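# Four arms carry a loaded container onto the pallet

## Task

Get the container entirely onto the pallet, holding it level for the whole move, never letting anything drop freely by more than a few centimetres, and finishing with its load still inside. Then open the grippers and withdraw every arm. The result must stay in place without any robot supporting it.

## Robot and tools

ROBOTS. Four identical i2rt Big YAM arms, named arm1, arm2, arm3 and arm4. Each has six revolute joints, a two-finger gripper and a wrist camera. With joints 1 and 6 at 0 and the hand level and pointing forward, the wrist camera rides on top of the hand and looks toward the fingertips. The hand reaches roughly 1.0 m out from the joint1 axis.

Mounting (metres in the scene frame; yaw in degrees counter-clockwise from +x):
- arm1: x=-0.34, y=+0.72, z=+1.03, yaw -69
- arm2: x=+0.01, y=-0.47, z=+1.07, yaw +106
- arm3: x=+0.67, y=-0.59, z=+0.66, yaw +123
- arm4: x=+0.67, y=+0.75, z=+0.63, yaw -97

Cameras are arm1_cam_wrist, arm2_cam_wrist, arm3_cam_wrist, arm4_cam_wrist and cam_high. cam_high is fixed in the room.

FRAMES. There is one shared scene frame, with its origin on the floor and +z up, in metres. "hand" is the point halfway between the fingertips. The hand's z axis runs along the fingers, and the fingers close along its y axis. Hand poses are computed from each robot's true foot pose, which is never printed.

execute_actions. "actions" is a list holding either one action or nothing; an empty list only returns state and images. The action is an object whose keys are arm names. Each arm takes a "joints" object, and each joint is named separately. All values are absolute targets, never offsets:
- joint1_rad: -2.879 to 2.879 rad, tolerance ±0.045. Turns the arm about its foot. Positive is counter-clockwise seen from above. At 0 the arm extends along the foot's yaw.
- joint2_rad: 0 to 3.141, ±0.14. Shoulder. At 0 the upper arm points back, roughly horizontal. Increasing it lifts the arm and then carries it forward.
- joint3_rad: 0 to 3.019, ±0.09. Elbow. At 0 it is folded, and larger values open it.
- joint4_rad: -1.692 to 1.57, ±0.055. Hand pitch; positive tilts the fingers up.
- joint5_rad: -1.57 to 1.57, ±0.03. Sideways hand swing; positive goes to the arm's right.
- joint6_rad: -2.094 to 2.094, ±0.035. Hand roll; positive is clockwise viewed from behind the hand.
- gripper_m: 0 to 0.093 m, ±0.003. This is the gap between the fingertips. Each pad squeezes at most about 50 to 62 N, and some grippers manage less.

Example: {"arm1": {"joints": {"gripper_m": 0.05}}, "arm2": {"joints": {"joint1_rad": 0.3}}}.

All named motions start together, and each joint moves at its own speed. Because of this the hand can sweep a wide path between postures. A single action lasts at most 15 s. Any joint or arm you leave out keeps chasing its previous target. An unknown key or an out-of-range number rejects the whole call, and nothing moves.

"cameras" lists the images you want. Left out, null or ["all"] returns every camera; [] returns none; an unknown name rejects the call. The "pictures" line gives the order of the images, which are taken at the end of the call.

wait: "seconds", from 0 to 10. Sends no new commands while the simulation keeps running. It returns the same as an empty action.

zoom_image: "camera" plus "region" [x0, y0, x1, y1] in pixels, measured from the top-left corner. The region can be at most 504 by 504. It works only on a camera that returned a full image in the latest result.

read_manual: "section" ("licences"). Returns licence text only and moves nothing.

finished_scene: "scene", an integer of 1 or 2. It ends that scene for good and reports whether the task succeeded. The robots hold the last command before it is judged. Ending a reply without any tool call ends everything.

RESULTS. joint_positions shows the current readings. joint_status tells how each commanded motion ended:
- "off_target": the joint stopped short and may still be pushing.
- "contact_stop": the joint drops its target and holds where it stopped.
- "time_out": the joint could not arrive in time. It may keep pushing toward a target that is at most 0.375, 0.375, 0.113, 0.225, 0.075 and 0.3 rad away (joints 1 to 6), and it will move there by itself if the path clears. To relieve the push, command its reported position. A joint bearing a load can sag.
- "not_followed": a self- and inter-arm clearance check blocked the arm's targets. This comes with a "joint command not followed" line and usually a "cause:" line. The gripper part of the same action still runs. The blocked targets may be retried on every later action until new, acceptable targets are sent.
"on_its_own" covers joints you did not command; its "held at" gives the target being held, not the current position. A tiny target change may produce no motion. If one call reports a stop, the remaining motion, wait and finish calls in the same reply are skipped.

HEAT. Holding loads or pushing warms the motors, and this continues while you think. A MOTOR HOT line appears at 85 °C. At 100 °C an OVER-TEMPERATURE FAULT occurs: that arm and its gripper go limp and fall until they cool. Commanded keys that were not reached then read "limit_stop_at_motor_heat"; send those targets again afterwards.

CAUTIONS. A Big YAM does not stop on contact and can push very hard. A hard squeeze between two robots fails the run at once, and a hard collision may too. Nothing in the state reports arm-to-arm contact. The clearance check can react too late, and it ignores fingers, gripper housings and wrist cameras. Contact made through an object does not count as arm contact. Arms do not wait for each other. While you think, the robots keep holding your last command. Loose objects may occasionally get a brief shove. Knocking anything onto the floor or out of the work area fails the task. Drops, slips, slams and hard pushes are penalised, so keep the container level and lower it gently. Shorter robot motion is better.

Each tool is called after "Call:" by a JSON object that holds its "name" and its "arguments".

## Session

Call:
{"name": "execute_actions", "arguments": {"actions": []}}

Scene clock: 0.00 s.
Motor temperatures (°C, as the motors report them): arm1=[25 27 28 25 25 28] | arm2=[26 25 27 25 27 26] | arm3=[27 27 26 27 26 26] | arm4=[24 26 28 26 26 25]
arm1.joint_positions: joint1_rad=-0.450 joint2_rad=+0.606 joint3_rad=+1.427 joint4_rad=-1.292 joint5_rad=+0.108 joint6_rad=-0.105 gripper_m=+0.095
arm1.joint_status: not commanded
arm1.hand: x=-0.3796 y=+0.4930 z=+1.5965 quat_wxyz=(-0.297, -0.616, -0.589, +0.431) (m; scene frame)
arm2.joint_positions: joint1_rad=+0.106 joint2_rad=+0.610 joint3_rad=+1.474 joint4_rad=-1.194 joint5_rad=-0.265 joint6_rad=-0.487 gripper_m=+0.094
arm2.joint_status: not commanded
arm2.hand: x=-0.1088 y=-0.2844 z=+1.6934 quat_wxyz=(-0.360, +0.780, -0.200, -0.470) (m; scene frame)
arm3.joint_positions: joint1_rad=-0.554 joint2_rad=+0.614 joint3_rad=+1.310 joint4_rad=-1.221 joint5_rad=-0.163 joint6_rad=+0.369 gripper_m=+0.095
arm3.joint_status: not commanded
arm3.hand: x=+0.6390 y=-0.3311 z=+1.1859 quat_wxyz=(-0.218, +0.529, -0.684, -0.453) (m; scene frame)
arm4.joint_positions: joint1_rad=-0.445 joint2_rad=+0.455 joint3_rad=+1.451 joint4_rad=-1.504 joint5_rad=-0.244 joint6_rad=+0.406 gripper_m=+0.095
arm4.joint_status: not commanded
arm4.hand: x=+0.6405 y=+0.6176 z=+1.1903 quat_wxyz=(-0.401, -0.801, -0.311, +0.317) (m; scene frame)
pictures: arm1_cam_wrist, arm2_cam_wrist, arm3_cam_wrist, arm4_cam_wrist, cam_high
Images, in order (width x height): arm1_cam_wrist 504x504, arm2_cam_wrist 504x504, arm3_cam_wrist 504x504, arm4_cam_wrist 504x504, cam_high 504x504.

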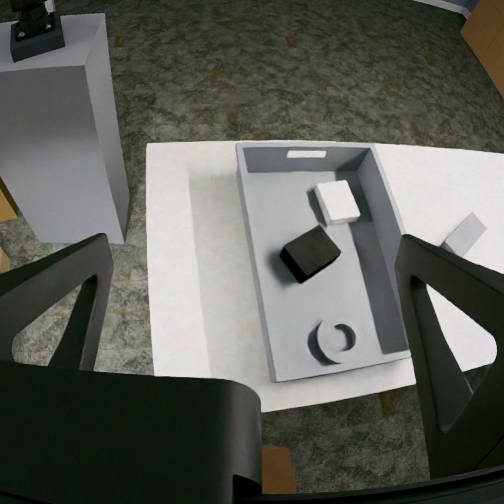

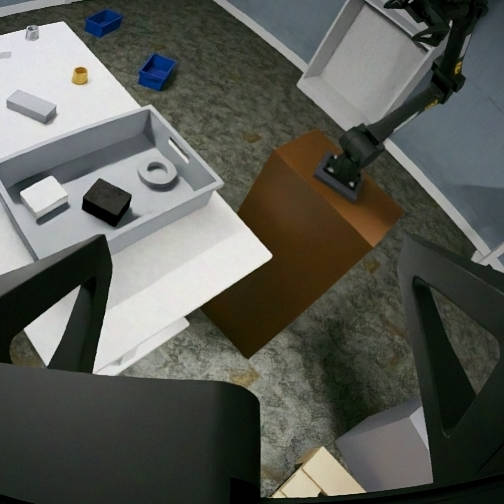

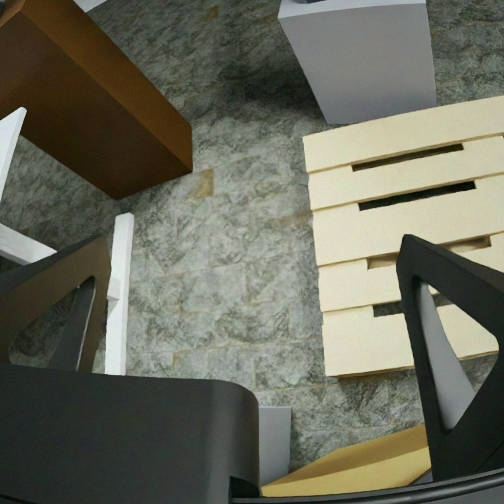

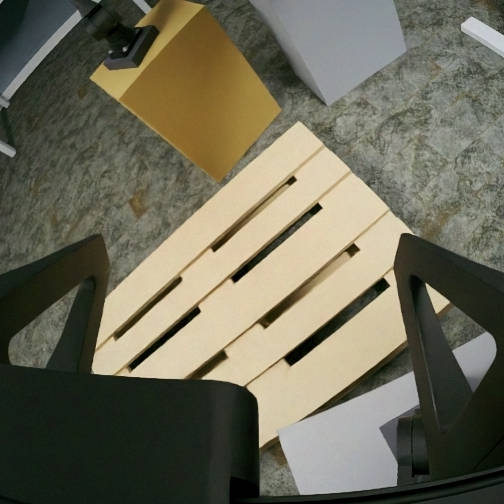

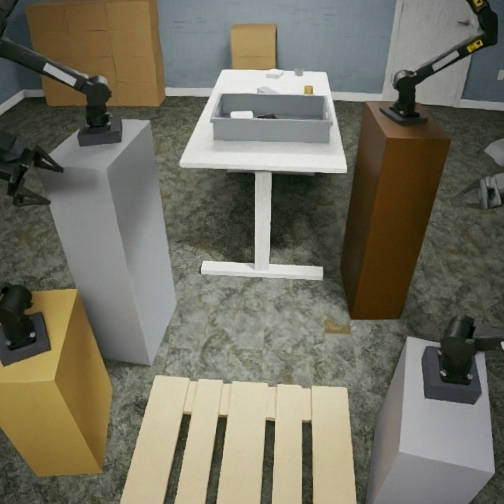

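Call:
{"name": "execute_actions", "arguments": {"actions": [{"arm1":{"joints":{"joint1_rad":-0.83,"joint2_rad":1.574,"joint3_rad":1.70,"joint4_rad":-1.69,"joint5_rad":0,"joint6_rad":0}},"arm2":{"joints":{"joint1_rad":0.7,"joint2_rad":1.574,"joint3_rad":1.70,"joint4_rad":-1.69,"joint5_rad":0,"joint6_rad":0}},"arm3":{"joints":{"joint1_rad":-0.57,"joint2_rad":1.574,"joint3_rad":1.70,"joint4_rad":-1.69,"joint5_rad":0,"joint6_rad":0}}}]}}

Scene clock: 5.67 s.
Motor temperatures (°C, as the motors report them): arm1=[25 27 28 25 25 28] | arm2=[26 25 28 25 27 26] | arm3=[27 27 27 27 26 26] | arm4=[24 27 29 26 26 25]
arm1.joint_positions: joint1_rad=-0.828 joint2_rad=+1.575 joint3_rad=+1.686 joint4_rad=-1.682 joint5_rad=+0.003 joint6_rad=-0.010 gripper_m=+0.095
arm1.joint_status: all done
arm1.hand: x=-0.5518 y=+0.2974 z=+1.3316 quat_wxyz=(+0.001, -0.847, -0.531, +0.000) (m; scene frame)
arm2.joint_positions: joint1_rad=+0.700 joint2_rad=+1.571 joint3_rad=+1.687 joint4_rad=-1.682 joint5_rad=-0.004 joint6_rad=-0.009 gripper_m=+0.094
arm2.joint_status: all done
arm2.hand: x=-0.3754 y=-0.2106 z=+1.3875 quat_wxyz=(-0.005, +0.958, -0.286, -0.008) (m; scene frame)
arm3.joint_positions: joint1_rad=-0.557 joint2_rad=+1.603 joint3_rad=+1.674 joint4_rad=-1.679 joint5_rad=-0.003 joint6_rad=+0.016 gripper_m=+0.095
arm3.joint_status: all done
arm3.hand: x=+0.6622 y=-0.1124 z=+0.9468 quat_wxyz=(+0.015, +0.708, -0.706, +0.012) (m; scene frame)
arm4.joint_positions: joint1_rad=-0.445 joint2_rad=+0.455 joint3_rad=+1.451 joint4_rad=-1.504 joint5_rad=-0.244 joint6_rad=+0.406 gripper_m=+0.095
arm4.joint_status: not commanded
arm4.hand: x=+0.6405 y=+0.6176 z=+1.1903 quat_wxyz=(-0.401, -0.801, -0.311, +0.317) (m; scene frame)
pictures: arm1_cam_wrist, arm2_cam_wrist, arm3_cam_wrist, arm4_cam_wrist, cam_high
Images, in order (width x height): arm1_cam_wrist 504x504, arm2_cam_wrist 504x504, arm3_cam_wrist 504x504, arm4_cam_wrist 504x504, cam_high 504x504.

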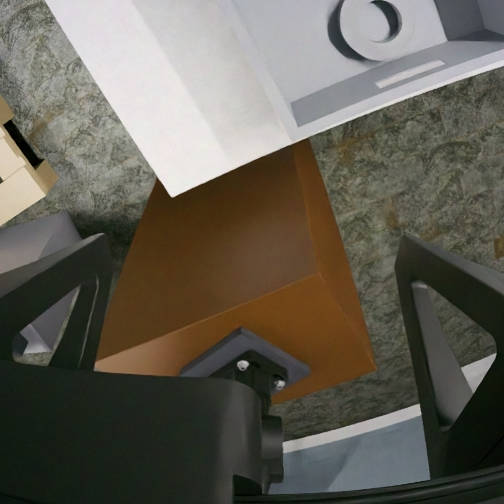

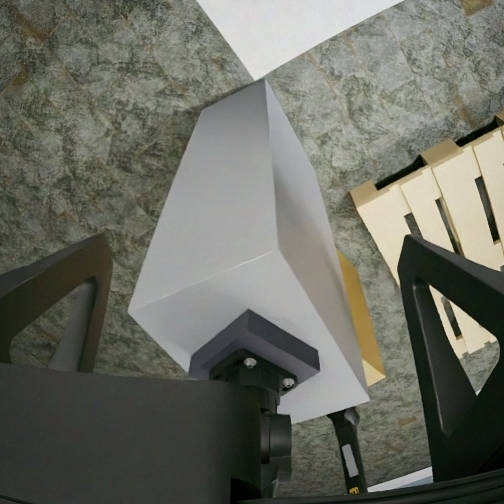

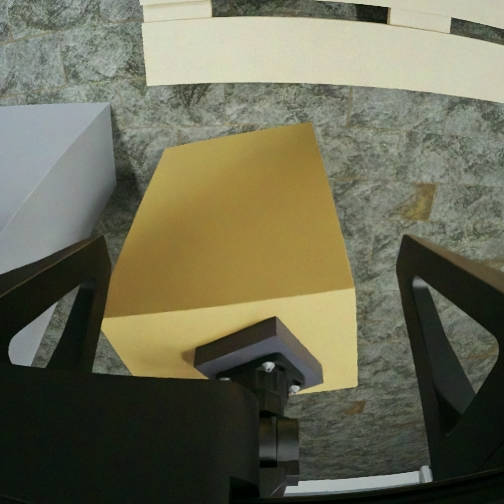

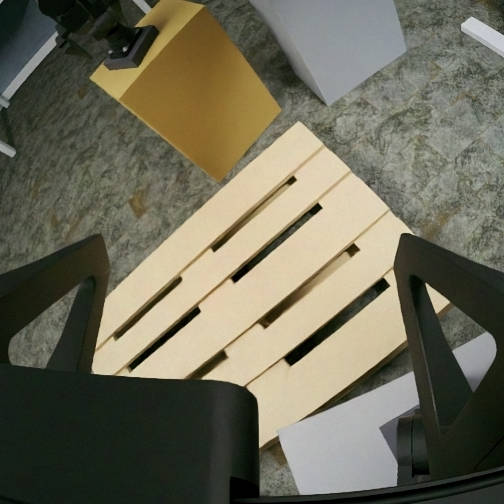

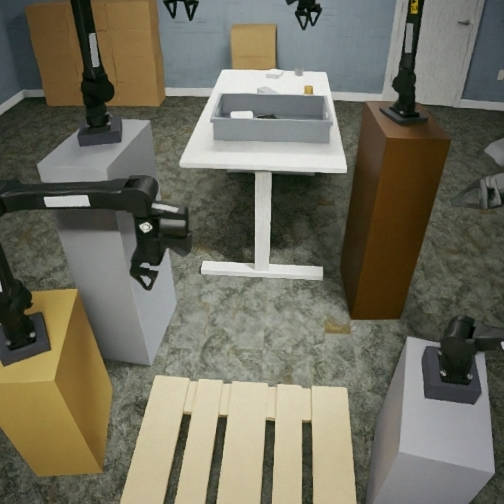

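Call:
{"name": "execute_actions", "arguments": {"actions": [{"arm1":{"joints":{"joint1_rad":-1.173,"joint2_rad":1.438,"joint3_rad":0.738,"joint4_rad":-0.871,"joint6_rad":0.765}},"arm2":{"joints":{"joint1_rad":0.731,"joint2_rad":2.345,"joint3_rad":2.008,"joint4_rad":-1.234,"joint6_rad":-0.56}},"arm3":{"joints":{"joint4_rad":-0.9}}}]}}

Scene clock: 13.17 s.
Motor temperatures (°C, as the motors report them): arm1=[25 27 29 25 25 28] | arm2=[26 26 29 25 27 26] | arm3=[27 28 29 27 26 26] | arm4=[24 27 30 26 26 25]
arm1.joint_positions: joint1_rad=-1.178 joint2_rad=+1.446 joint3_rad=+0.738 joint4_rad=-0.880 joint5_rad=+0.000 joint6_rad=+0.755 gripper_m=+0.095
arm1.joint_status: all done
arm1.hand: x=-0.5800 y=+0.4929 z=+1.0469 quat_wxyz=(+0.006, -1.000, -0.002, -0.006) (m; scene frame)
arm2.joint_positions: joint1_rad=+0.722 joint2_rad=+2.331 joint3_rad=+1.986 joint4_rad=-1.241 joint5_rad=-0.004 joint6_rad=-0.551 gripper_m=+0.094
arm2.joint_status: all done
arm2.hand: x=-0.5663 y=-0.0976 z=+1.0663 quat_wxyz=(-0.002, +1.000, -0.008, +0.002) (m; scene frame)
arm3.joint_positions: joint1_rad=-0.557 joint2_rad=+1.603 joint3_rad=+1.674 joint4_rad=-0.921 joint5_rad=-0.003 joint6_rad=+0.016 gripper_m=+0.095
arm3.joint_status: all done
arm3.hand: x=+0.6590 y=+0.0590 z=+1.0074 quat_wxyz=(-0.243, +0.663, -0.660, -0.255) (m; scene frame)
arm4.joint_positions: joint1_rad=-0.445 joint2_rad=+0.455 joint3_rad=+1.451 joint4_rad=-1.504 joint5_rad=-0.244 joint6_rad=+0.406 gripper_m=+0.095
arm4.joint_status: not commanded
arm4.hand: x=+0.6405 y=+0.6176 z=+1.1903 quat_wxyz=(-0.401, -0.801, -0.311, +0.317) (m; scene frame)
pictures: arm1_cam_wrist, arm2_cam_wrist, arm3_cam_wrist, arm4_cam_wrist, cam_high
Images, in order (width x height): arm1_cam_wrist 504x504, arm2_cam_wrist 504x504, arm3_cam_wrist 504x504, arm4_cam_wrist 504x504, cam_high 504x504.

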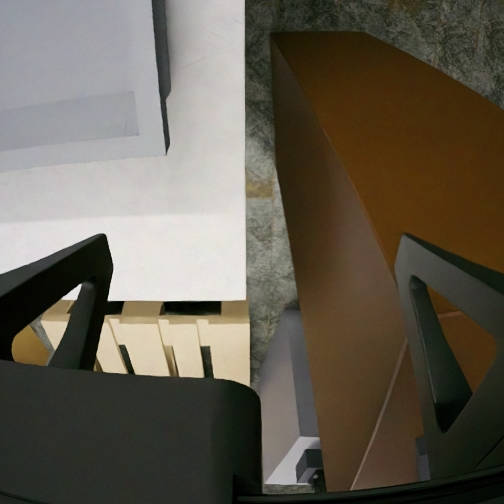

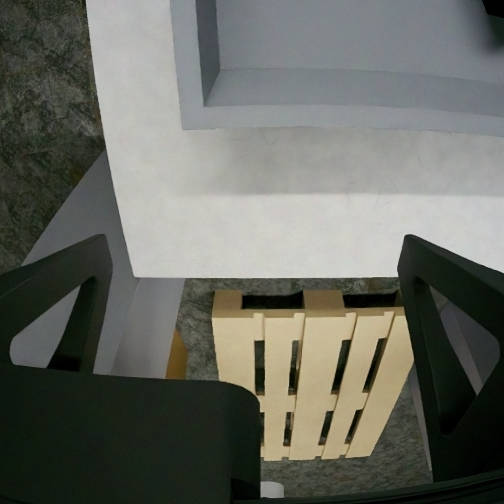

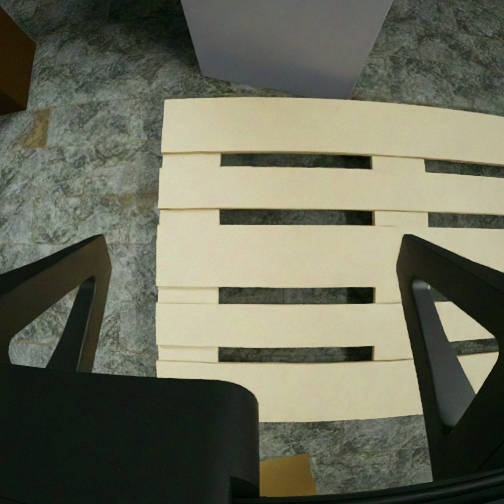

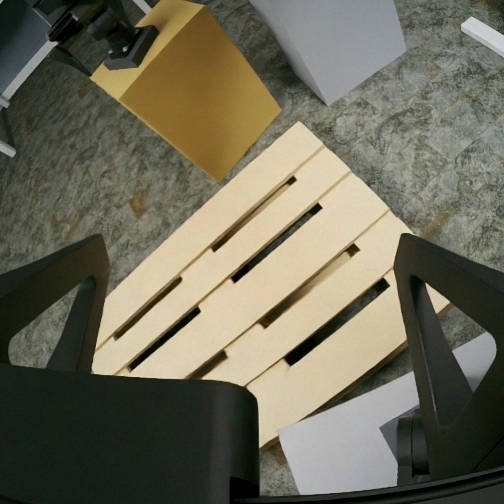

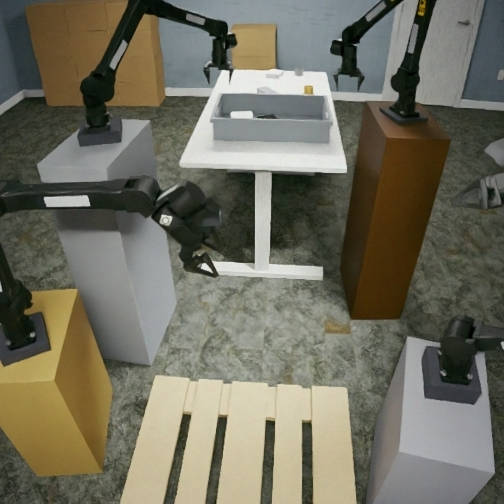

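Call:
{"name": "execute_actions", "arguments": {"actions": [{"arm1":{"joints":{"joint1_rad":-1.134,"joint2_rad":1.677,"joint3_rad":0.85,"joint4_rad":-0.744,"joint6_rad":0.804}},"arm2":{"joints":{"joint1_rad":0.796,"joint2_rad":2.471,"joint3_rad":2.064,"joint4_rad":-1.164,"joint6_rad":-0.495}}}], "cameras": ["arm1_cam_wrist","arm2_cam_wrist","cam_high"]}}

Call:
{"name": "zoom_image", "arguments": {"camera": "cam_high", "region": [170,20,370,180]}}

Scene clock: 17.00 s.
Motor temperatures (°C, as the motors report them): arm1=[25 27 29 25 25 28] | arm2=[26 26 29 25 27 26] | arm3=[27 28 29 27 26 26] | arm4=[24 27 30 26 26 25]
arm1.joint_positions: joint1_rad=-1.137 joint2_rad=+1.678 joint3_rad=+0.835 joint4_rad=-0.747 joint5_rad=+0.000 joint6_rad=+0.794 gripper_m=+0.095
arm1.joint_status: all done
arm1.hand: x=-0.6061 y=+0.4464 z=+0.9952 quat_wxyz=(+0.007, -1.000, -0.003, -0.006) (m; scene frame)
arm2.joint_positions: joint1_rad=+0.805 joint2_rad=+2.464 joint3_rad=+2.036 joint4_rad=-1.171 joint5_rad=-0.004 joint6_rad=-0.504 gripper_m=+0.094
arm2.joint_status: all done
arm2.hand: x=-0.6060 y=-0.1403 z=+0.9930 quat_wxyz=(+0.001, +1.000, +0.010, +0.009) (m; scene frame)
arm3.joint_positions: joint1_rad=-0.557 joint2_rad=+1.603 joint3_rad=+1.674 joint4_rad=-0.921 joint5_rad=-0.003 joint6_rad=+0.016 gripper_m=+0.095
arm3.joint_status: not commanded
arm3.hand: x=+0.6590 y=+0.0590 z=+1.0074 quat_wxyz=(-0.243, +0.663, -0.660, -0.255) (m; scene frame)
arm4.joint_positions: joint1_rad=-0.445 joint2_rad=+0.455 joint3_rad=+1.451 joint4_rad=-1.504 joint5_rad=-0.244 joint6_rad=+0.406 gripper_m=+0.095
arm4.joint_status: not commanded
arm4.hand: x=+0.6405 y=+0.6176 z=+1.1903 quat_wxyz=(-0.401, -0.801, -0.311, +0.317) (m; scene frame)
pictures: arm1_cam_wrist, arm2_cam_wrist, cam_high
Images, in order (width x height): arm1_cam_wrist 504x504, arm2_cam_wrist 504x504, cam_high 504x504.

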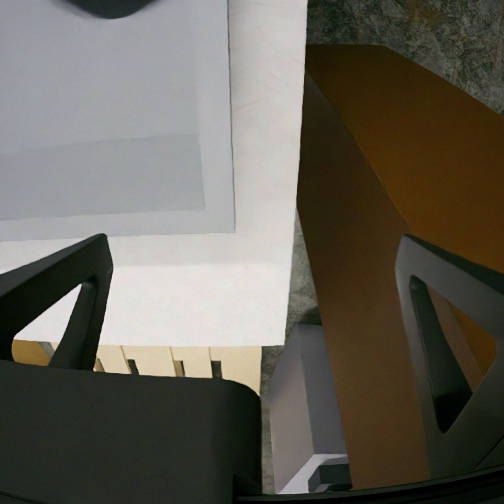

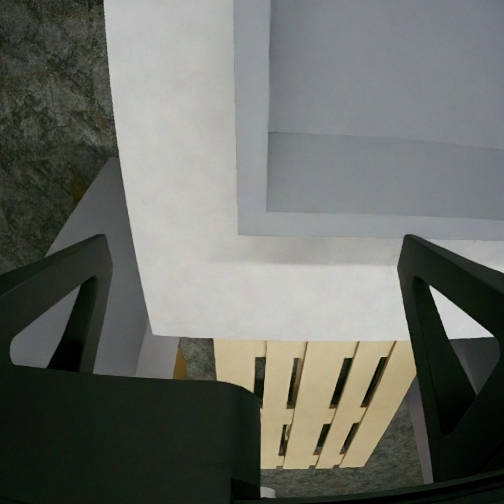

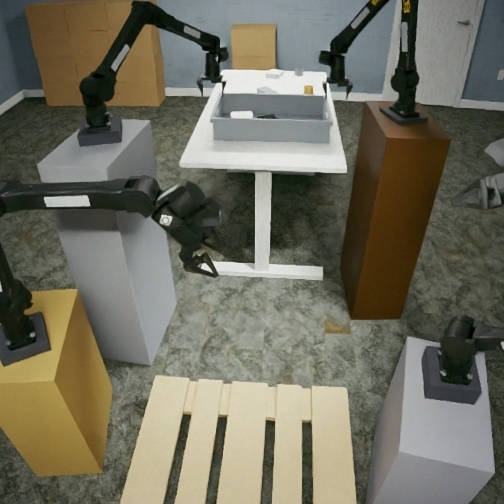

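Region (170, 20, 370, 180) of cam_high's 504x504 image, scaled by 2.520, with more detail than that image has; it fills the top 403 rows of this view, and the rest is white.

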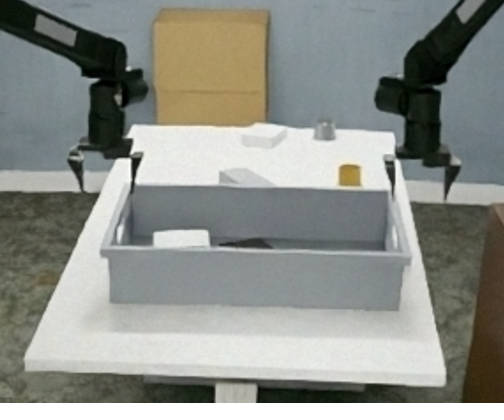

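Call:
{"name": "execute_actions", "arguments": {"actions": [{"arm1":{"joints":{"joint1_rad":-1.204,"joint2_rad":2.351,"joint3_rad":1.955,"joint4_rad":-1.156,"joint6_rad":-0.837}},"arm2":{"joints":{"joint1_rad":0.549,"joint2_rad":2.584,"joint3_rad":2.27,"joint4_rad":-1.231,"joint6_rad":0.829}}}], "cameras": ["arm1_cam_wrist","arm2_cam_wrist","cam_high"]}}

Scene clock: 23.60 s.
Motor temperatures (°C, as the motors report them): arm1=[25 27 29 25 25 28] | arm2=[26 27 30 25 27 26] | arm3=[27 28 30 27 26 26] | arm4=[24 27 30 26 26 25]
arm1.joint_positions: joint1_rad=-1.208 joint2_rad=+2.334 joint3_rad=+1.928 joint4_rad=-1.148 joint5_rad=+0.000 joint6_rad=-0.826 gripper_m=+0.095
arm1.joint_status: all done
arm1.hand: x=-0.8548 y=+0.2608 z=+0.9864 quat_wxyz=(+0.001, -0.712, -0.702, +0.008) (m; scene frame)
arm2.joint_positions: joint1_rad=+0.559 joint2_rad=+2.559 joint3_rad=+2.228 joint4_rad=-1.222 joint5_rad=+0.000 joint6_rad=+0.820 gripper_m=+0.094
arm2.joint_status: all done
arm2.hand: x=-0.5382 y=+0.0286 z=+0.9970 quat_wxyz=(-0.003, +0.714, -0.699, -0.016) (m; scene frame)
arm3.joint_positions: joint1_rad=-0.557 joint2_rad=+1.603 joint3_rad=+1.674 joint4_rad=-0.921 joint5_rad=-0.003 joint6_rad=+0.016 gripper_m=+0.095
arm3.joint_status: not commanded
arm3.hand: x=+0.6590 y=+0.0590 z=+1.0074 quat_wxyz=(-0.243, +0.663, -0.660, -0.255) (m; scene frame)
arm4.joint_positions: joint1_rad=-0.445 joint2_rad=+0.455 joint3_rad=+1.451 joint4_rad=-1.504 joint5_rad=-0.244 joint6_rad=+0.406 gripper_m=+0.095
arm4.joint_status: not commanded
arm4.hand: x=+0.6405 y=+0.6176 z=+1.1903 quat_wxyz=(-0.401, -0.801, -0.311, +0.317) (m; scene frame)
pictures: arm1_cam_wrist, arm2_cam_wrist, cam_high
Images, in order (width x height): arm1_cam_wrist 504x504, arm2_cam_wrist 504x504, cam_high 504x504.

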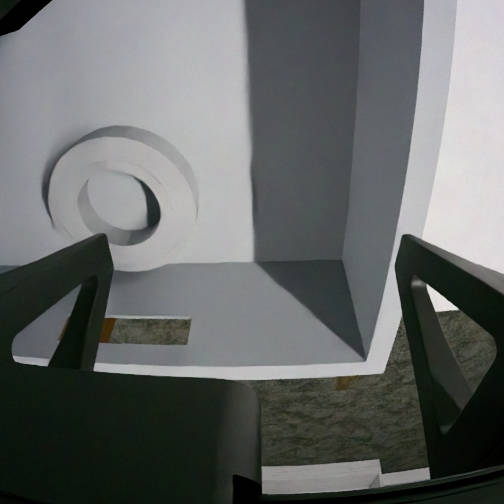

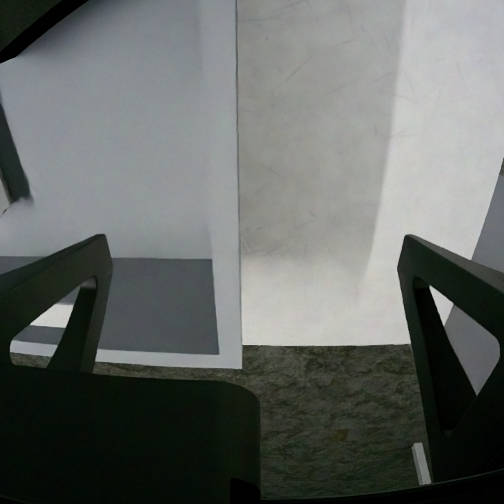

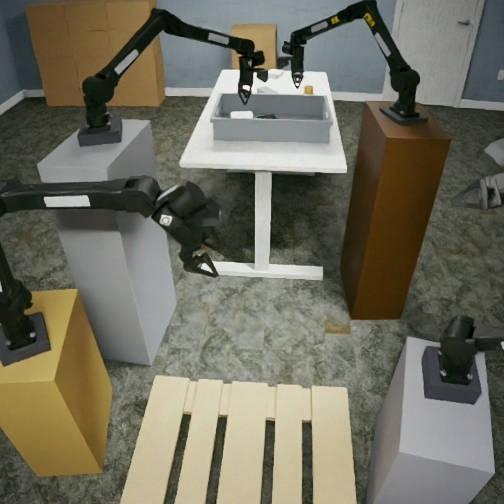

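Call:
{"name": "execute_actions", "arguments": {"actions": [{"arm1":{"joints":{"joint1_rad":-1.346,"joint2_rad":2.55,"joint3_rad":2.22,"joint4_rad":-1.235,"joint6_rad":-0.985}},"arm2":{"joints":{"joint1_rad":0.615,"joint2_rad":2.59,"joint3_rad":2.145,"joint4_rad":-1.121,"joint6_rad":0.905}}}], "cameras": ["arm1_cam_wrist","arm2_cam_wrist"]}}

Scene clock: 26.27 s.
Motor temperatures (°C, as the motors report them): arm1=[25 28 30 25 25 28] | arm2=[26 27 30 25 27 26] | arm3=[27 28 30 27 26 26] | arm4=[24 27 30 26 26 25]
arm1.joint_positions: joint1_rad=-1.340 joint2_rad=+2.544 joint3_rad=+2.180 joint4_rad=-1.228 joint5_rad=+0.000 joint6_rad=-0.975 gripper_m=+0.095
arm1.joint_status: all done
arm1.hand: x=-0.9410 y=+0.3113 z=+0.9318 quat_wxyz=(-0.002, -0.707, -0.708, -0.011) (m; scene frame)
arm2.joint_positions: joint1_rad=+0.620 joint2_rad=+2.568 joint3_rad=+2.148 joint4_rad=-1.130 joint5_rad=+0.000 joint6_rad=+0.896 gripper_m=+0.094
arm2.joint_status: all done
arm2.hand: x=-0.5593 y=-0.0116 z=+0.9614 quat_wxyz=(-0.002, +0.709, -0.705, -0.018) (m; scene frame)
arm3.joint_positions: joint1_rad=-0.557 joint2_rad=+1.603 joint3_rad=+1.674 joint4_rad=-0.921 joint5_rad=-0.003 joint6_rad=+0.016 gripper_m=+0.095
arm3.joint_status: not commanded
arm3.hand: x=+0.6590 y=+0.0590 z=+1.0074 quat_wxyz=(-0.243, +0.663, -0.660, -0.255) (m; scene frame)
arm4.joint_positions: joint1_rad=-0.445 joint2_rad=+0.455 joint3_rad=+1.451 joint4_rad=-1.504 joint5_rad=-0.244 joint6_rad=+0.406 gripper_m=+0.095
arm4.joint_status: not commanded
arm4.hand: x=+0.6405 y=+0.6176 z=+1.1903 quat_wxyz=(-0.401, -0.801, -0.311, +0.317) (m; scene frame)
pictures: arm1_cam_wrist, arm2_cam_wrist
Images, in order (width x height): arm1_cam_wrist 504x504, arm2_cam_wrist 504x504.

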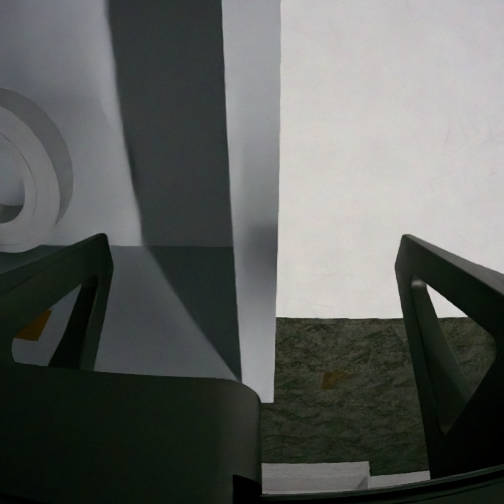

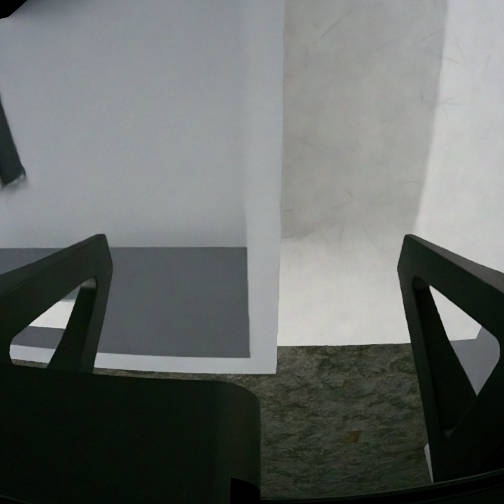

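Call:
{"name": "execute_actions", "arguments": {"actions": [{"arm1":{"joints":{"joint2_rad":2.645,"joint4_rad":-1.125}},"arm2":{"joints":{"joint2_rad":2.715,"joint4_rad":-1.01}}}], "cameras": ["arm1_cam_wrist","arm2_cam_wrist"]}}

Call:
{"name": "execute_actions", "arguments": {"actions": [{"arm1":{"joints":{"gripper_m":0}},"arm2":{"joints":{"gripper_m":0}}}], "cameras": ["cam_high"]}}

Scene clock: 28.50 s.
Motor temperatures (°C, as the motors report them): arm1=[25 28 30 25 25 28] | arm2=[26 28 30 25 27 26] | arm3=[27 28 30 27 26 26] | arm4=[24 27 30 26 26 25]
arm1.joint_positions: joint1_rad=-1.340 joint2_rad=+2.635 joint3_rad=+2.190 joint4_rad=-1.133 joint5_rad=+0.000 joint6_rad=-0.975 gripper_m=+0.095
arm1.joint_status: all done
arm1.hand: x=-0.9443 y=+0.3090 z=+0.8704 quat_wxyz=(-0.001, -0.707, -0.708, -0.004) (m; scene frame)
arm2.joint_positions: joint1_rad=+0.620 joint2_rad=+2.715 joint3_rad=+2.140 joint4_rad=-1.019 joint5_rad=+0.000 joint6_rad=+0.896 gripper_m=+0.094
arm2.joint_status: all done
arm2.hand: x=-0.5433 y=-0.0232 z=+0.8555 quat_wxyz=(-0.005, +0.709, -0.705, +0.004) (m; scene frame)
arm3.joint_positions: joint1_rad=-0.557 joint2_rad=+1.603 joint3_rad=+1.674 joint4_rad=-0.921 joint5_rad=-0.003 joint6_rad=+0.016 gripper_m=+0.095
arm3.joint_status: not commanded
arm3.hand: x=+0.6590 y=+0.0590 z=+1.0074 quat_wxyz=(-0.243, +0.663, -0.660, -0.255) (m; scene frame)
arm4.joint_positions: joint1_rad=-0.445 joint2_rad=+0.455 joint3_rad=+1.451 joint4_rad=-1.504 joint5_rad=-0.244 joint6_rad=+0.406 gripper_m=+0.095
arm4.joint_status: not commanded
arm4.hand: x=+0.6405 y=+0.6176 z=+1.1903 quat_wxyz=(-0.401, -0.801, -0.311, +0.317) (m; scene frame)
pictures: arm1_cam_wrist, arm2_cam_wrist
Images, in order (width x height): arm1_cam_wrist 504x504, arm2_cam_wrist 504x504.

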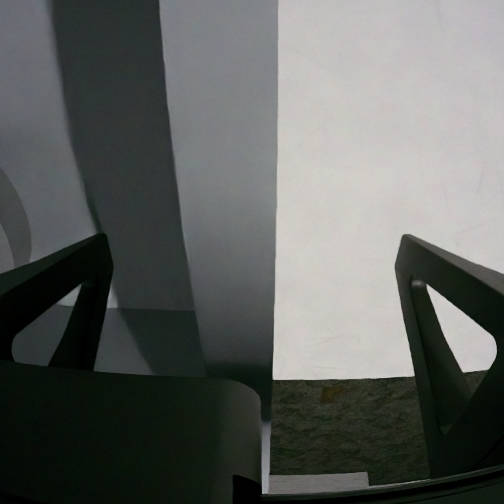

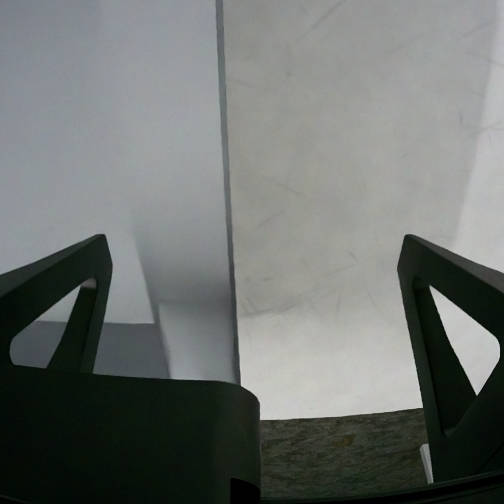

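Scene clock: 29.23 s.
Motor temperatures (°C, as the motors report them): arm1=[25 28 30 25 25 28] | arm2=[26 28 30 25 27 26] | arm3=[27 28 30 27 26 26] | arm4=[24 27 30 26 26 25]
arm1.joint_positions: joint1_rad=-1.336 joint2_rad=+2.635 joint3_rad=+2.190 joint4_rad=-1.141 joint5_rad=-0.008 joint6_rad=-1.003 gripper_m=+0.015
arm1.joint_status: gripper_m off_target (ended at +0.015, target +0.000)
arm1.hand: x=-0.9406 y=+0.3068 z=+0.8704 quat_wxyz=(-0.005, -0.695, -0.719, -0.007) (m; scene frame)
arm2.joint_positions: joint1_rad=+0.620 joint2_rad=+2.715 joint3_rad=+2.140 joint4_rad=-0.996 joint5_rad=-0.012 joint6_rad=+0.878 gripper_m=+0.014
arm2.joint_status: gripper_m off_target (ended at +0.014, target +0.000)
arm2.hand: x=-0.5494 y=-0.0217 z=+0.8556 quat_wxyz=(+0.003, +0.716, -0.698, -0.007) (m; scene frame)
arm3.joint_positions: joint1_rad=-0.557 joint2_rad=+1.603 joint3_rad=+1.674 joint4_rad=-0.921 joint5_rad=-0.003 joint6_rad=+0.016 gripper_m=+0.095
arm3.joint_status: not commanded
arm3.hand: x=+0.6590 y=+0.0590 z=+1.0074 quat_wxyz=(-0.243, +0.663, -0.660, -0.255) (m; scene frame)
arm4.joint_positions: joint1_rad=-0.445 joint2_rad=+0.455 joint3_rad=+1.451 joint4_rad=-1.504 joint5_rad=-0.244 joint6_rad=+0.406 gripper_m=+0.095
arm4.joint_status: not commanded
arm4.hand: x=+0.6405 y=+0.6176 z=+1.1903 quat_wxyz=(-0.401, -0.801, -0.311, +0.317) (m; scene frame)
pictures: cam_high
Images, in order (width x height): cam_high 504x504.

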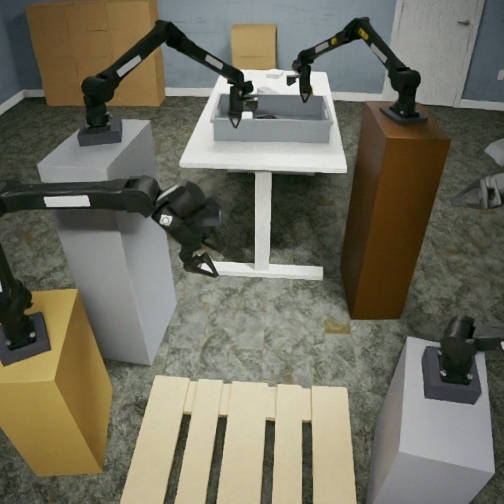

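Call:
{"name": "execute_actions", "arguments": {"actions": [{"arm1":{"joints":{"joint2_rad":2.54,"joint4_rad":-1.22}},"arm2":{"joints":{"joint2_rad":2.62,"joint4_rad":-1.09}},"arm3":{"joints":{"joint2_rad":1.0,"joint3_rad":1.2}}}], "cameras": ["cam_high"]}}

Scene clock: 31.80 s.
Motor temperatures (°C, as the motors report them): arm1=[25 28 30 25 25 28] | arm2=[26 28 30 25 27 26] | arm3=[27 28 30 27 26 26] | arm4=[24 27 31 26 26 25]
arm1.joint_positions: joint1_rad=-1.336 joint2_rad=+2.632 joint3_rad=+2.190 joint4_rad=-1.183 joint5_rad=-0.018 joint6_rad=-0.996 gripper_m=+0.015
arm1.joint_status: all done
arm1.hand: x=-0.9318 y=+0.3104 z=+0.8735 quat_wxyz=(-0.014, -0.698, -0.716, -0.025) (m; scene frame)
arm2.joint_positions: joint1_rad=+0.620 joint2_rad=+2.691 joint3_rad=+2.140 joint4_rad=-1.045 joint5_rad=-0.008 joint6_rad=+0.887 gripper_m=+0.015
arm2.joint_status: all done
arm2.hand: x=-0.5460 y=-0.0237 z=+0.8724 quat_wxyz=(-0.001, +0.713, -0.702, +0.006) (m; scene frame)
arm3.joint_positions: joint1_rad=-0.557 joint2_rad=+0.990 joint3_rad=+1.193 joint4_rad=-0.913 joint5_rad=-0.003 joint6_rad=+0.016 gripper_m=+0.095
arm3.joint_status: all done
arm3.hand: x=+0.6632 y=-0.1547 z=+1.0594 quat_wxyz=(-0.288, +0.644, -0.641, -0.301) (m; scene frame)
arm4.joint_positions: joint1_rad=-0.445 joint2_rad=+0.455 joint3_rad=+1.451 joint4_rad=-1.504 joint5_rad=-0.244 joint6_rad=+0.406 gripper_m=+0.095
arm4.joint_status: not commanded
arm4.hand: x=+0.6405 y=+0.6176 z=+1.1903 quat_wxyz=(-0.401, -0.801, -0.311, +0.317) (m; scene frame)
pictures: cam_high
Images, in order (width x height): cam_high 504x504.

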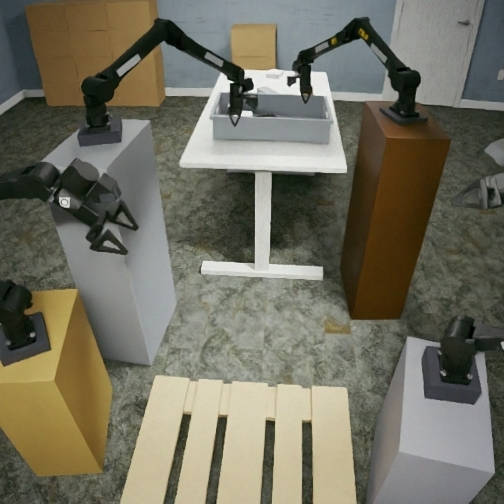

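Heavy; sag large.

Call:
{"name": "execute_actions", "arguments": {"actions": [{"arm1":{"joints":{"joint2_rad":2.44,"joint3_rad":2.24}},"arm2":{"joints":{"joint2_rad":2.55,"joint3_rad":2.18}}}], "cameras": ["cam_high"]}}

Scene clock: 33.37 s.
Motor temperatures (°C, as the motors report them): arm1=[25 29 30 25 25 28] | arm2=[26 28 30 25 27 26] | arm3=[27 28 30 27 26 26] | arm4=[24 27 31 26 26 25]
arm1.joint_positions: joint1_rad=-1.343 joint2_rad=+2.565 joint3_rad=+2.190 joint4_rad=-1.206 joint5_rad=-0.006 joint6_rad=-1.008 gripper_m=+0.015
arm1.joint_status: all done
arm1.hand: x=-0.9453 y=+0.3096 z=+0.9202 quat_wxyz=(-0.004, -0.696, -0.718, -0.004) (m; scene frame)
arm2.joint_positions: joint1_rad=+0.620 joint2_rad=+2.637 joint3_rad=+2.140 joint4_rad=-1.072 joint5_rad=-0.028 joint6_rad=+0.878 gripper_m=+0.015
arm2.joint_status: all done
arm2.hand: x=-0.5565 y=-0.0201 z=+0.9106 quat_wxyz=(+0.011, +0.716, -0.698, -0.007) (m; scene frame)
arm3.joint_positions: joint1_rad=-0.557 joint2_rad=+0.990 joint3_rad=+1.193 joint4_rad=-0.913 joint5_rad=-0.003 joint6_rad=+0.016 gripper_m=+0.095
arm3.joint_status: not commanded
arm3.hand: x=+0.6632 y=-0.1547 z=+1.0594 quat_wxyz=(-0.288, +0.644, -0.641, -0.301) (m; scene frame)
arm4.joint_positions: joint1_rad=-0.445 joint2_rad=+0.455 joint3_rad=+1.451 joint4_rad=-1.504 joint5_rad=-0.244 joint6_rad=+0.406 gripper_m=+0.095
arm4.joint_status: not commanded
arm4.hand: x=+0.6405 y=+0.6176 z=+1.1903 quat_wxyz=(-0.401, -0.801, -0.311, +0.317) (m; scene frame)
pictures: cam_high
Images, in order (width x height): cam_high 504x504.

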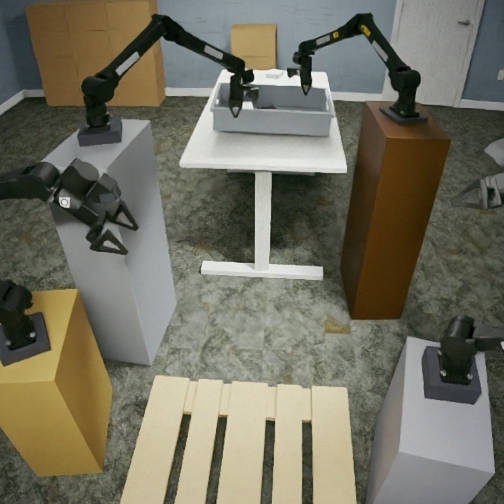

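Call:
{"name": "execute_actions", "arguments": {"actions": [{"arm1":{"joints":{"joint1_rad":-1.196,"joint2_rad":2.125,"joint3_rad":1.61,"joint4_rad":-0.92,"joint6_rad":-0.85}},"arm2":{"joints":{"joint1_rad":0.462,"joint2_rad":2.258,"joint3_rad":1.6,"joint4_rad":-0.802,"joint6_rad":0.72}}}], "cameras": ["cam_high"]}}

Scene clock: 37.60 s.
Motor temperatures (°C, as the motors report them): arm1=[25 30 31 25 25 28] | arm2=[26 29 30 25 27 26] | arm3=[27 28 30 27 26 26] | arm4=[24 27 31 26 26 25]
arm1.joint_positions: joint1_rad=-1.199 joint2_rad=+2.217 joint3_rad=+1.563 joint4_rad=-0.914 joint5_rad=-0.013 joint6_rad=-0.866 gripper_m=+0.015
arm1.joint_status: all done
arm1.hand: x=-0.7901 y=+0.3082 z=+0.9399 quat_wxyz=(-0.007, -0.695, -0.719, +0.002) (m; scene frame)
arm2.joint_positions: joint1_rad=+0.464 joint2_rad=+2.321 joint3_rad=+1.569 joint4_rad=-0.815 joint5_rad=-0.023 joint6_rad=+0.715 gripper_m=+0.015
arm2.joint_status: all done
arm2.hand: x=-0.4029 y=-0.0192 z=+0.9376 quat_wxyz=(+0.008, +0.718, -0.696, -0.010) (m; scene frame)
arm3.joint_positions: joint1_rad=-0.557 joint2_rad=+0.990 joint3_rad=+1.193 joint4_rad=-0.913 joint5_rad=-0.003 joint6_rad=+0.016 gripper_m=+0.095
arm3.joint_status: not commanded
arm3.hand: x=+0.6632 y=-0.1547 z=+1.0594 quat_wxyz=(-0.288, +0.644, -0.641, -0.301) (m; scene frame)
arm4.joint_positions: joint1_rad=-0.445 joint2_rad=+0.455 joint3_rad=+1.451 joint4_rad=-1.504 joint5_rad=-0.244 joint6_rad=+0.406 gripper_m=+0.095
arm4.joint_status: not commanded
arm4.hand: x=+0.6405 y=+0.6176 z=+1.1903 quat_wxyz=(-0.401, -0.801, -0.311, +0.317) (m; scene frame)
pictures: cam_high
Images, in order (width x height): cam_high 504x504.

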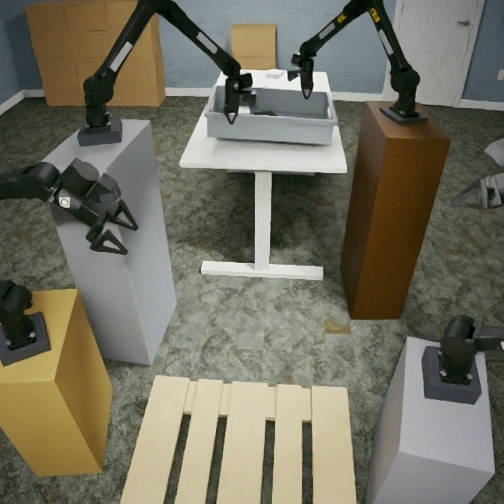

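Call:
{"name": "execute_actions", "arguments": {"actions": [{"arm1":{"joints":{"joint1_rad":-0.996,"joint2_rad":1.952,"joint3_rad":1.24,"joint4_rad":-0.743,"joint6_rad":-0.65}},"arm2":{"joints":{"joint1_rad":0.247,"joint2_rad":2.146,"joint3_rad":1.265,"joint4_rad":-0.608,"joint6_rad":0.505}}}], "cameras": []}}

Call:
{"name": "execute_actions", "arguments": {"actions": [{"arm1":{"joints":{"joint1_rad":-0.716,"joint2_rad":1.84,"joint3_rad":1.005,"joint4_rad":-0.637,"joint6_rad":-0.37}},"arm2":{"joints":{"joint1_rad":-0.038,"joint2_rad":2.072,"joint3_rad":1.07,"joint4_rad":-0.501,"joint6_rad":0.22}}}], "cameras": []}}

Call:
{"name": "execute_actions", "arguments": {"actions": [{"arm1":{"joints":{"joint1_rad":-0.367,"joint2_rad":1.80,"joint3_rad":0.92,"joint4_rad":-0.602,"joint6_rad":-0.02}},"arm2":{"joints":{"joint1_rad":-0.368,"joint2_rad":2.06,"joint3_rad":1.035,"joint4_rad":-0.481,"joint6_rad":-0.11}}}], "cameras": []}}

Call:
{"name": "execute_actions", "arguments": {"actions": [{"arm1":{"joints":{"joint1_rad":-0.018,"joint2_rad":1.86,"joint3_rad":1.025,"joint4_rad":-0.637,"joint6_rad":0.33}},"arm2":{"joints":{"joint1_rad":-0.68,"joint2_rad":2.125,"joint3_rad":1.18,"joint4_rad":-0.549,"joint6_rad":-0.42}}}], "cameras": ["cam_high"]}}

Scene clock: 41.90 s.
Motor temperatures (°C, as the motors report them): arm1=[25 30 31 25 25 28] | arm2=[26 29 30 25 28 26] | arm3=[27 28 30 27 26 26] | arm4=[24 27 31 26 26 25]
arm1.joint_positions: joint1_rad=-0.998 joint2_rad=+2.042 joint3_rad=+1.181 joint4_rad=-0.725 joint5_rad=-0.006 joint6_rad=-0.658 gripper_m=+0.015
arm1.joint_status: all done
arm1.hand: x=-0.6358 y=+0.3150 z=+0.9276 quat_wxyz=(-0.002, -0.697, -0.717, -0.008) (m; scene frame)
arm2.joint_positions: joint1_rad=+0.241 joint2_rad=+2.200 joint3_rad=+1.243 joint4_rad=-0.605 joint5_rad=-0.025 joint6_rad=+0.499 gripper_m=+0.015
arm2.joint_status: all done
arm2.hand: x=-0.2505 y=-0.0143 z=+0.9211 quat_wxyz=(+0.007, +0.715, -0.698, -0.015) (m; scene frame)
arm3.joint_positions: joint1_rad=-0.557 joint2_rad=+0.990 joint3_rad=+1.193 joint4_rad=-0.913 joint5_rad=-0.003 joint6_rad=+0.016 gripper_m=+0.095
arm3.joint_status: not commanded
arm3.hand: x=+0.6632 y=-0.1547 z=+1.0594 quat_wxyz=(-0.288, +0.644, -0.641, -0.301) (m; scene frame)
arm4.joint_positions: joint1_rad=-0.445 joint2_rad=+0.455 joint3_rad=+1.451 joint4_rad=-1.504 joint5_rad=-0.244 joint6_rad=+0.406 gripper_m=+0.095
arm4.joint_status: not commanded
arm4.hand: x=+0.6405 y=+0.6176 z=+1.1903 quat_wxyz=(-0.401, -0.801, -0.311, +0.317) (m; scene frame)
pictures: none
No camera images: the call's "cameras" was empty. Leave "cameras" out to get every camera's image.

Scene clock: 43.23 s.
Motor temperatures (°C, as the motors report them): arm1=[25 30 31 25 25 28] | arm2=[26 29 30 25 28 26] | arm3=[27 28 30 27 26 26] | arm4=[24 27 31 26 26 25]
arm1.joint_positions: joint1_rad=-0.715 joint2_rad=+1.916 joint3_rad=+0.953 joint4_rad=-0.621 joint5_rad=-0.005 joint6_rad=-0.373 gripper_m=+0.015
arm1.joint_status: all done
arm1.hand: x=-0.4875 y=+0.3154 z=+0.9308 quat_wxyz=(+0.000, -0.698, -0.716, -0.007) (m; scene frame)
arm2.joint_positions: joint1_rad=-0.041 joint2_rad=+2.118 joint3_rad=+1.056 joint4_rad=-0.498 joint5_rad=-0.028 joint6_rad=+0.219 gripper_m=+0.015
arm2.joint_status: all done
arm2.hand: x=-0.1021 y=-0.0134 z=+0.9207 quat_wxyz=(+0.006, +0.715, -0.699, -0.020) (m; scene frame)
arm3.joint_positions: joint1_rad=-0.557 joint2_rad=+0.990 joint3_rad=+1.193 joint4_rad=-0.913 joint5_rad=-0.003 joint6_rad=+0.016 gripper_m=+0.095
arm3.joint_status: not commanded
arm3.hand: x=+0.6632 y=-0.1547 z=+1.0594 quat_wxyz=(-0.288, +0.644, -0.641, -0.301) (m; scene frame)
arm4.joint_positions: joint1_rad=-0.445 joint2_rad=+0.455 joint3_rad=+1.451 joint4_rad=-1.504 joint5_rad=-0.244 joint6_rad=+0.406 gripper_m=+0.095
arm4.joint_status: not commanded
arm4.hand: x=+0.6405 y=+0.6176 z=+1.1903 quat_wxyz=(-0.401, -0.801, -0.311, +0.317) (m; scene frame)
pictures: none
No camera images: the call's "cameras" was empty. Leave "cameras" out to get every camera's image.

Scene clock: 44.57 s.
Motor temperatures (°C, as the motors report them): arm1=[25 30 31 25 25 28] | arm2=[26 29 30 25 28 26] | arm3=[27 28 30 27 26 26] | arm4=[24 27 31 26 26 25]
arm1.joint_positions: joint1_rad=-0.363 joint2_rad=+1.879 joint3_rad=+0.891 joint4_rad=-0.591 joint5_rad=-0.001 joint6_rad=-0.031 gripper_m=+0.015
arm1.joint_status: all done
arm1.hand: x=-0.3405 y=+0.3091 z=+0.9321 quat_wxyz=(+0.003, -0.695, -0.719, -0.003) (m; scene frame)
arm2.joint_positions: joint1_rad=-0.374 joint2_rad=+2.115 joint3_rad=+1.023 joint4_rad=-0.485 joint5_rad=-0.033 joint6_rad=-0.124 gripper_m=+0.015
arm2.joint_status: all done
arm2.hand: x=+0.0492 y=-0.0153 z=+0.9152 quat_wxyz=(+0.009, +0.719, -0.695, -0.018) (m; scene frame)
arm3.joint_positions: joint1_rad=-0.557 joint2_rad=+0.990 joint3_rad=+1.193 joint4_rad=-0.913 joint5_rad=-0.003 joint6_rad=+0.016 gripper_m=+0.095
arm3.joint_status: not commanded
arm3.hand: x=+0.6632 y=-0.1547 z=+1.0594 quat_wxyz=(-0.288, +0.644, -0.641, -0.301) (m; scene frame)
arm4.joint_positions: joint1_rad=-0.445 joint2_rad=+0.455 joint3_rad=+1.451 joint4_rad=-1.504 joint5_rad=-0.244 joint6_rad=+0.406 gripper_m=+0.095
arm4.joint_status: not commanded
arm4.hand: x=+0.6405 y=+0.6176 z=+1.1903 quat_wxyz=(-0.401, -0.801, -0.311, +0.317) (m; scene frame)
pictures: none
No camera images: the call's "cameras" was empty. Leave "cameras" out to get every camera's image.

Scene clock: 45.93 s.
Motor temperatures (°C, as the motors report them): arm1=[25 30 31 25 25 28] | arm2=[26 29 30 25 28 26] | arm3=[27 28 30 27 26 26] | arm4=[24 27 31 26 26 25]
arm1.joint_positions: joint1_rad=-0.012 joint2_rad=+1.924 joint3_rad=+0.970 joint4_rad=-0.625 joint5_rad=-0.003 joint6_rad=+0.322 gripper_m=+0.015
arm1.joint_status: all done
arm1.hand: x=-0.1904 y=+0.3101 z=+0.9312 quat_wxyz=(+0.003, -0.696, -0.718, -0.003) (m; scene frame)
arm2.joint_positions: joint1_rad=-0.683 joint2_rad=+2.169 joint3_rad=+1.144 joint4_rad=-0.564 joint5_rad=-0.027 joint6_rad=-0.433 gripper_m=+0.015
arm2.joint_status: all done
arm2.hand: x=+0.1987 y=-0.0167 z=+0.9124 quat_wxyz=(+0.011, +0.718, -0.696, -0.017) (m; scene frame)
arm3.joint_positions: joint1_rad=-0.557 joint2_rad=+0.990 joint3_rad=+1.193 joint4_rad=-0.913 joint5_rad=-0.003 joint6_rad=+0.016 gripper_m=+0.095
arm3.joint_status: not commanded
arm3.hand: x=+0.6632 y=-0.1547 z=+1.0594 quat_wxyz=(-0.288, +0.644, -0.641, -0.301) (m; scene frame)
arm4.joint_positions: joint1_rad=-0.445 joint2_rad=+0.455 joint3_rad=+1.451 joint4_rad=-1.504 joint5_rad=-0.244 joint6_rad=+0.406 gripper_m=+0.095
arm4.joint_status: not commanded
arm4.hand: x=+0.6405 y=+0.6176 z=+1.1903 quat_wxyz=(-0.401, -0.801, -0.311, +0.317) (m; scene frame)
pictures: cam_high
Images, in order (width x height): cam_high 504x504.

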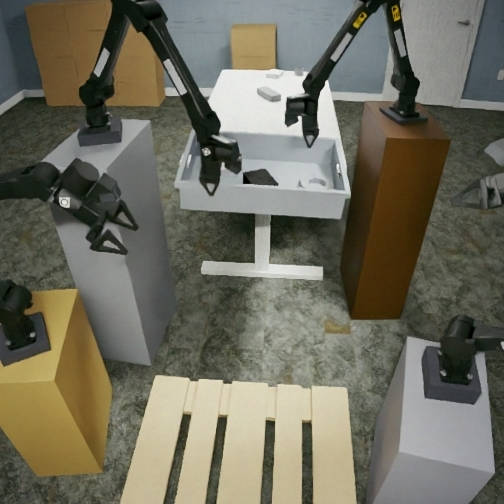

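Call:
{"name": "execute_actions", "arguments": {"actions": [{"arm1":{"joints":{"joint1_rad":0.262,"joint2_rad":2.17,"joint3_rad":1.27,"joint4_rad":-0.555,"joint6_rad":0.61}},"arm2":{"joints":{"joint1_rad":-0.928,"joint2_rad":2.435,"joint3_rad":1.495,"joint4_rad":-0.548,"joint6_rad":-0.67}}}], "cameras": []}}

Call:
{"name": "execute_actions", "arguments": {"actions": [{"arm1":{"joints":{"joint2_rad":2.41,"joint3_rad":1.35,"joint4_rad":-0.405}},"arm2":{"joints":{"joint2_rad":2.67,"joint3_rad":1.63,"joint4_rad":-0.454}}}], "cameras": ["cam_high"]}}

Scene clock: 48.60 s.
Motor temperatures (°C, as the motors report them): arm1=[25 30 31 25 25 28] | arm2=[26 29 30 25 28 26] | arm3=[27 28 30 27 26 26] | arm4=[24 27 31 26 26 25]
arm1.joint_positions: joint1_rad=+0.266 joint2_rad=+2.268 joint3_rad=+1.240 joint4_rad=-0.546 joint5_rad=+0.000 joint6_rad=+0.609 gripper_m=+0.015
arm1.joint_status: all done
arm1.hand: x=-0.0383 y=+0.3038 z=+0.8304 quat_wxyz=(+0.001, -0.699, -0.715, +0.000) (m; scene frame)
arm2.joint_positions: joint1_rad=-0.941 joint2_rad=+2.492 joint3_rad=+1.451 joint4_rad=-0.569 joint5_rad=-0.020 joint6_rad=-0.680 gripper_m=+0.015
arm2.joint_status: all done
arm2.hand: x=+0.3461 y=-0.0276 z=+0.8091 quat_wxyz=(+0.017, +0.714, -0.699, -0.015) (m; scene frame)
arm3.joint_positions: joint1_rad=-0.557 joint2_rad=+0.990 joint3_rad=+1.193 joint4_rad=-0.913 joint5_rad=-0.003 joint6_rad=+0.016 gripper_m=+0.095
arm3.joint_status: not commanded
arm3.hand: x=+0.6632 y=-0.1547 z=+1.0594 quat_wxyz=(-0.288, +0.644, -0.641, -0.301) (m; scene frame)
arm4.joint_positions: joint1_rad=-0.445 joint2_rad=+0.455 joint3_rad=+1.451 joint4_rad=-1.504 joint5_rad=-0.244 joint6_rad=+0.406 gripper_m=+0.095
arm4.joint_status: not commanded
arm4.hand: x=+0.6405 y=+0.6176 z=+1.1903 quat_wxyz=(-0.401, -0.801, -0.311, +0.317) (m; scene frame)
pictures: none
No camera images: the call's "cameras" was empty. Leave "cameras" out to get every camera's image.

Scene clock: 49.83 s.
Motor temperatures (°C, as the motors report them): arm1=[25 30 31 25 25 28] | arm2=[26 29 30 25 28 26] | arm3=[27 28 30 27 26 26] | arm4=[24 27 31 26 26 25]
arm1.joint_positions: joint1_rad=+0.258 joint2_rad=+2.502 joint3_rad=+1.314 joint4_rad=-0.389 joint5_rad=+0.013 joint6_rad=+0.611 gripper_m=+0.015
arm1.joint_status: all done
arm1.hand: x=-0.0467 y=+0.3052 z=+0.7282 quat_wxyz=(+0.004, -0.702, -0.712, +0.006) (m; scene frame)
arm2.joint_positions: joint1_rad=-0.928 joint2_rad=+2.741 joint3_rad=+1.588 joint4_rad=-0.473 joint5_rad=-0.032 joint6_rad=-0.659 gripper_m=+0.015
arm2.joint_status: all done
arm2.hand: x=+0.3319 y=-0.0288 z=+0.6994 quat_wxyz=(+0.027, +0.711, -0.702, -0.019) (m; scene frame)
arm3.joint_positions: joint1_rad=-0.557 joint2_rad=+0.990 joint3_rad=+1.193 joint4_rad=-0.913 joint5_rad=-0.003 joint6_rad=+0.016 gripper_m=+0.095
arm3.joint_status: not commanded
arm3.hand: x=+0.6632 y=-0.1547 z=+1.0594 quat_wxyz=(-0.288, +0.644, -0.641, -0.301) (m; scene frame)
arm4.joint_positions: joint1_rad=-0.445 joint2_rad=+0.455 joint3_rad=+1.451 joint4_rad=-1.504 joint5_rad=-0.244 joint6_rad=+0.406 gripper_m=+0.095
arm4.joint_status: not commanded
arm4.hand: x=+0.6405 y=+0.6176 z=+1.1903 quat_wxyz=(-0.401, -0.801, -0.311, +0.317) (m; scene frame)
pictures: cam_high
Images, in order (width x height): cam_high 504x504.

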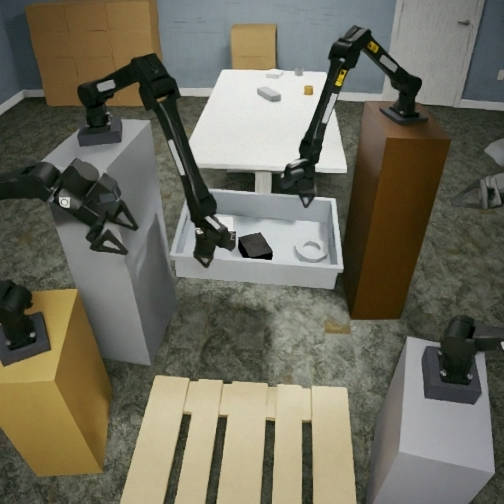

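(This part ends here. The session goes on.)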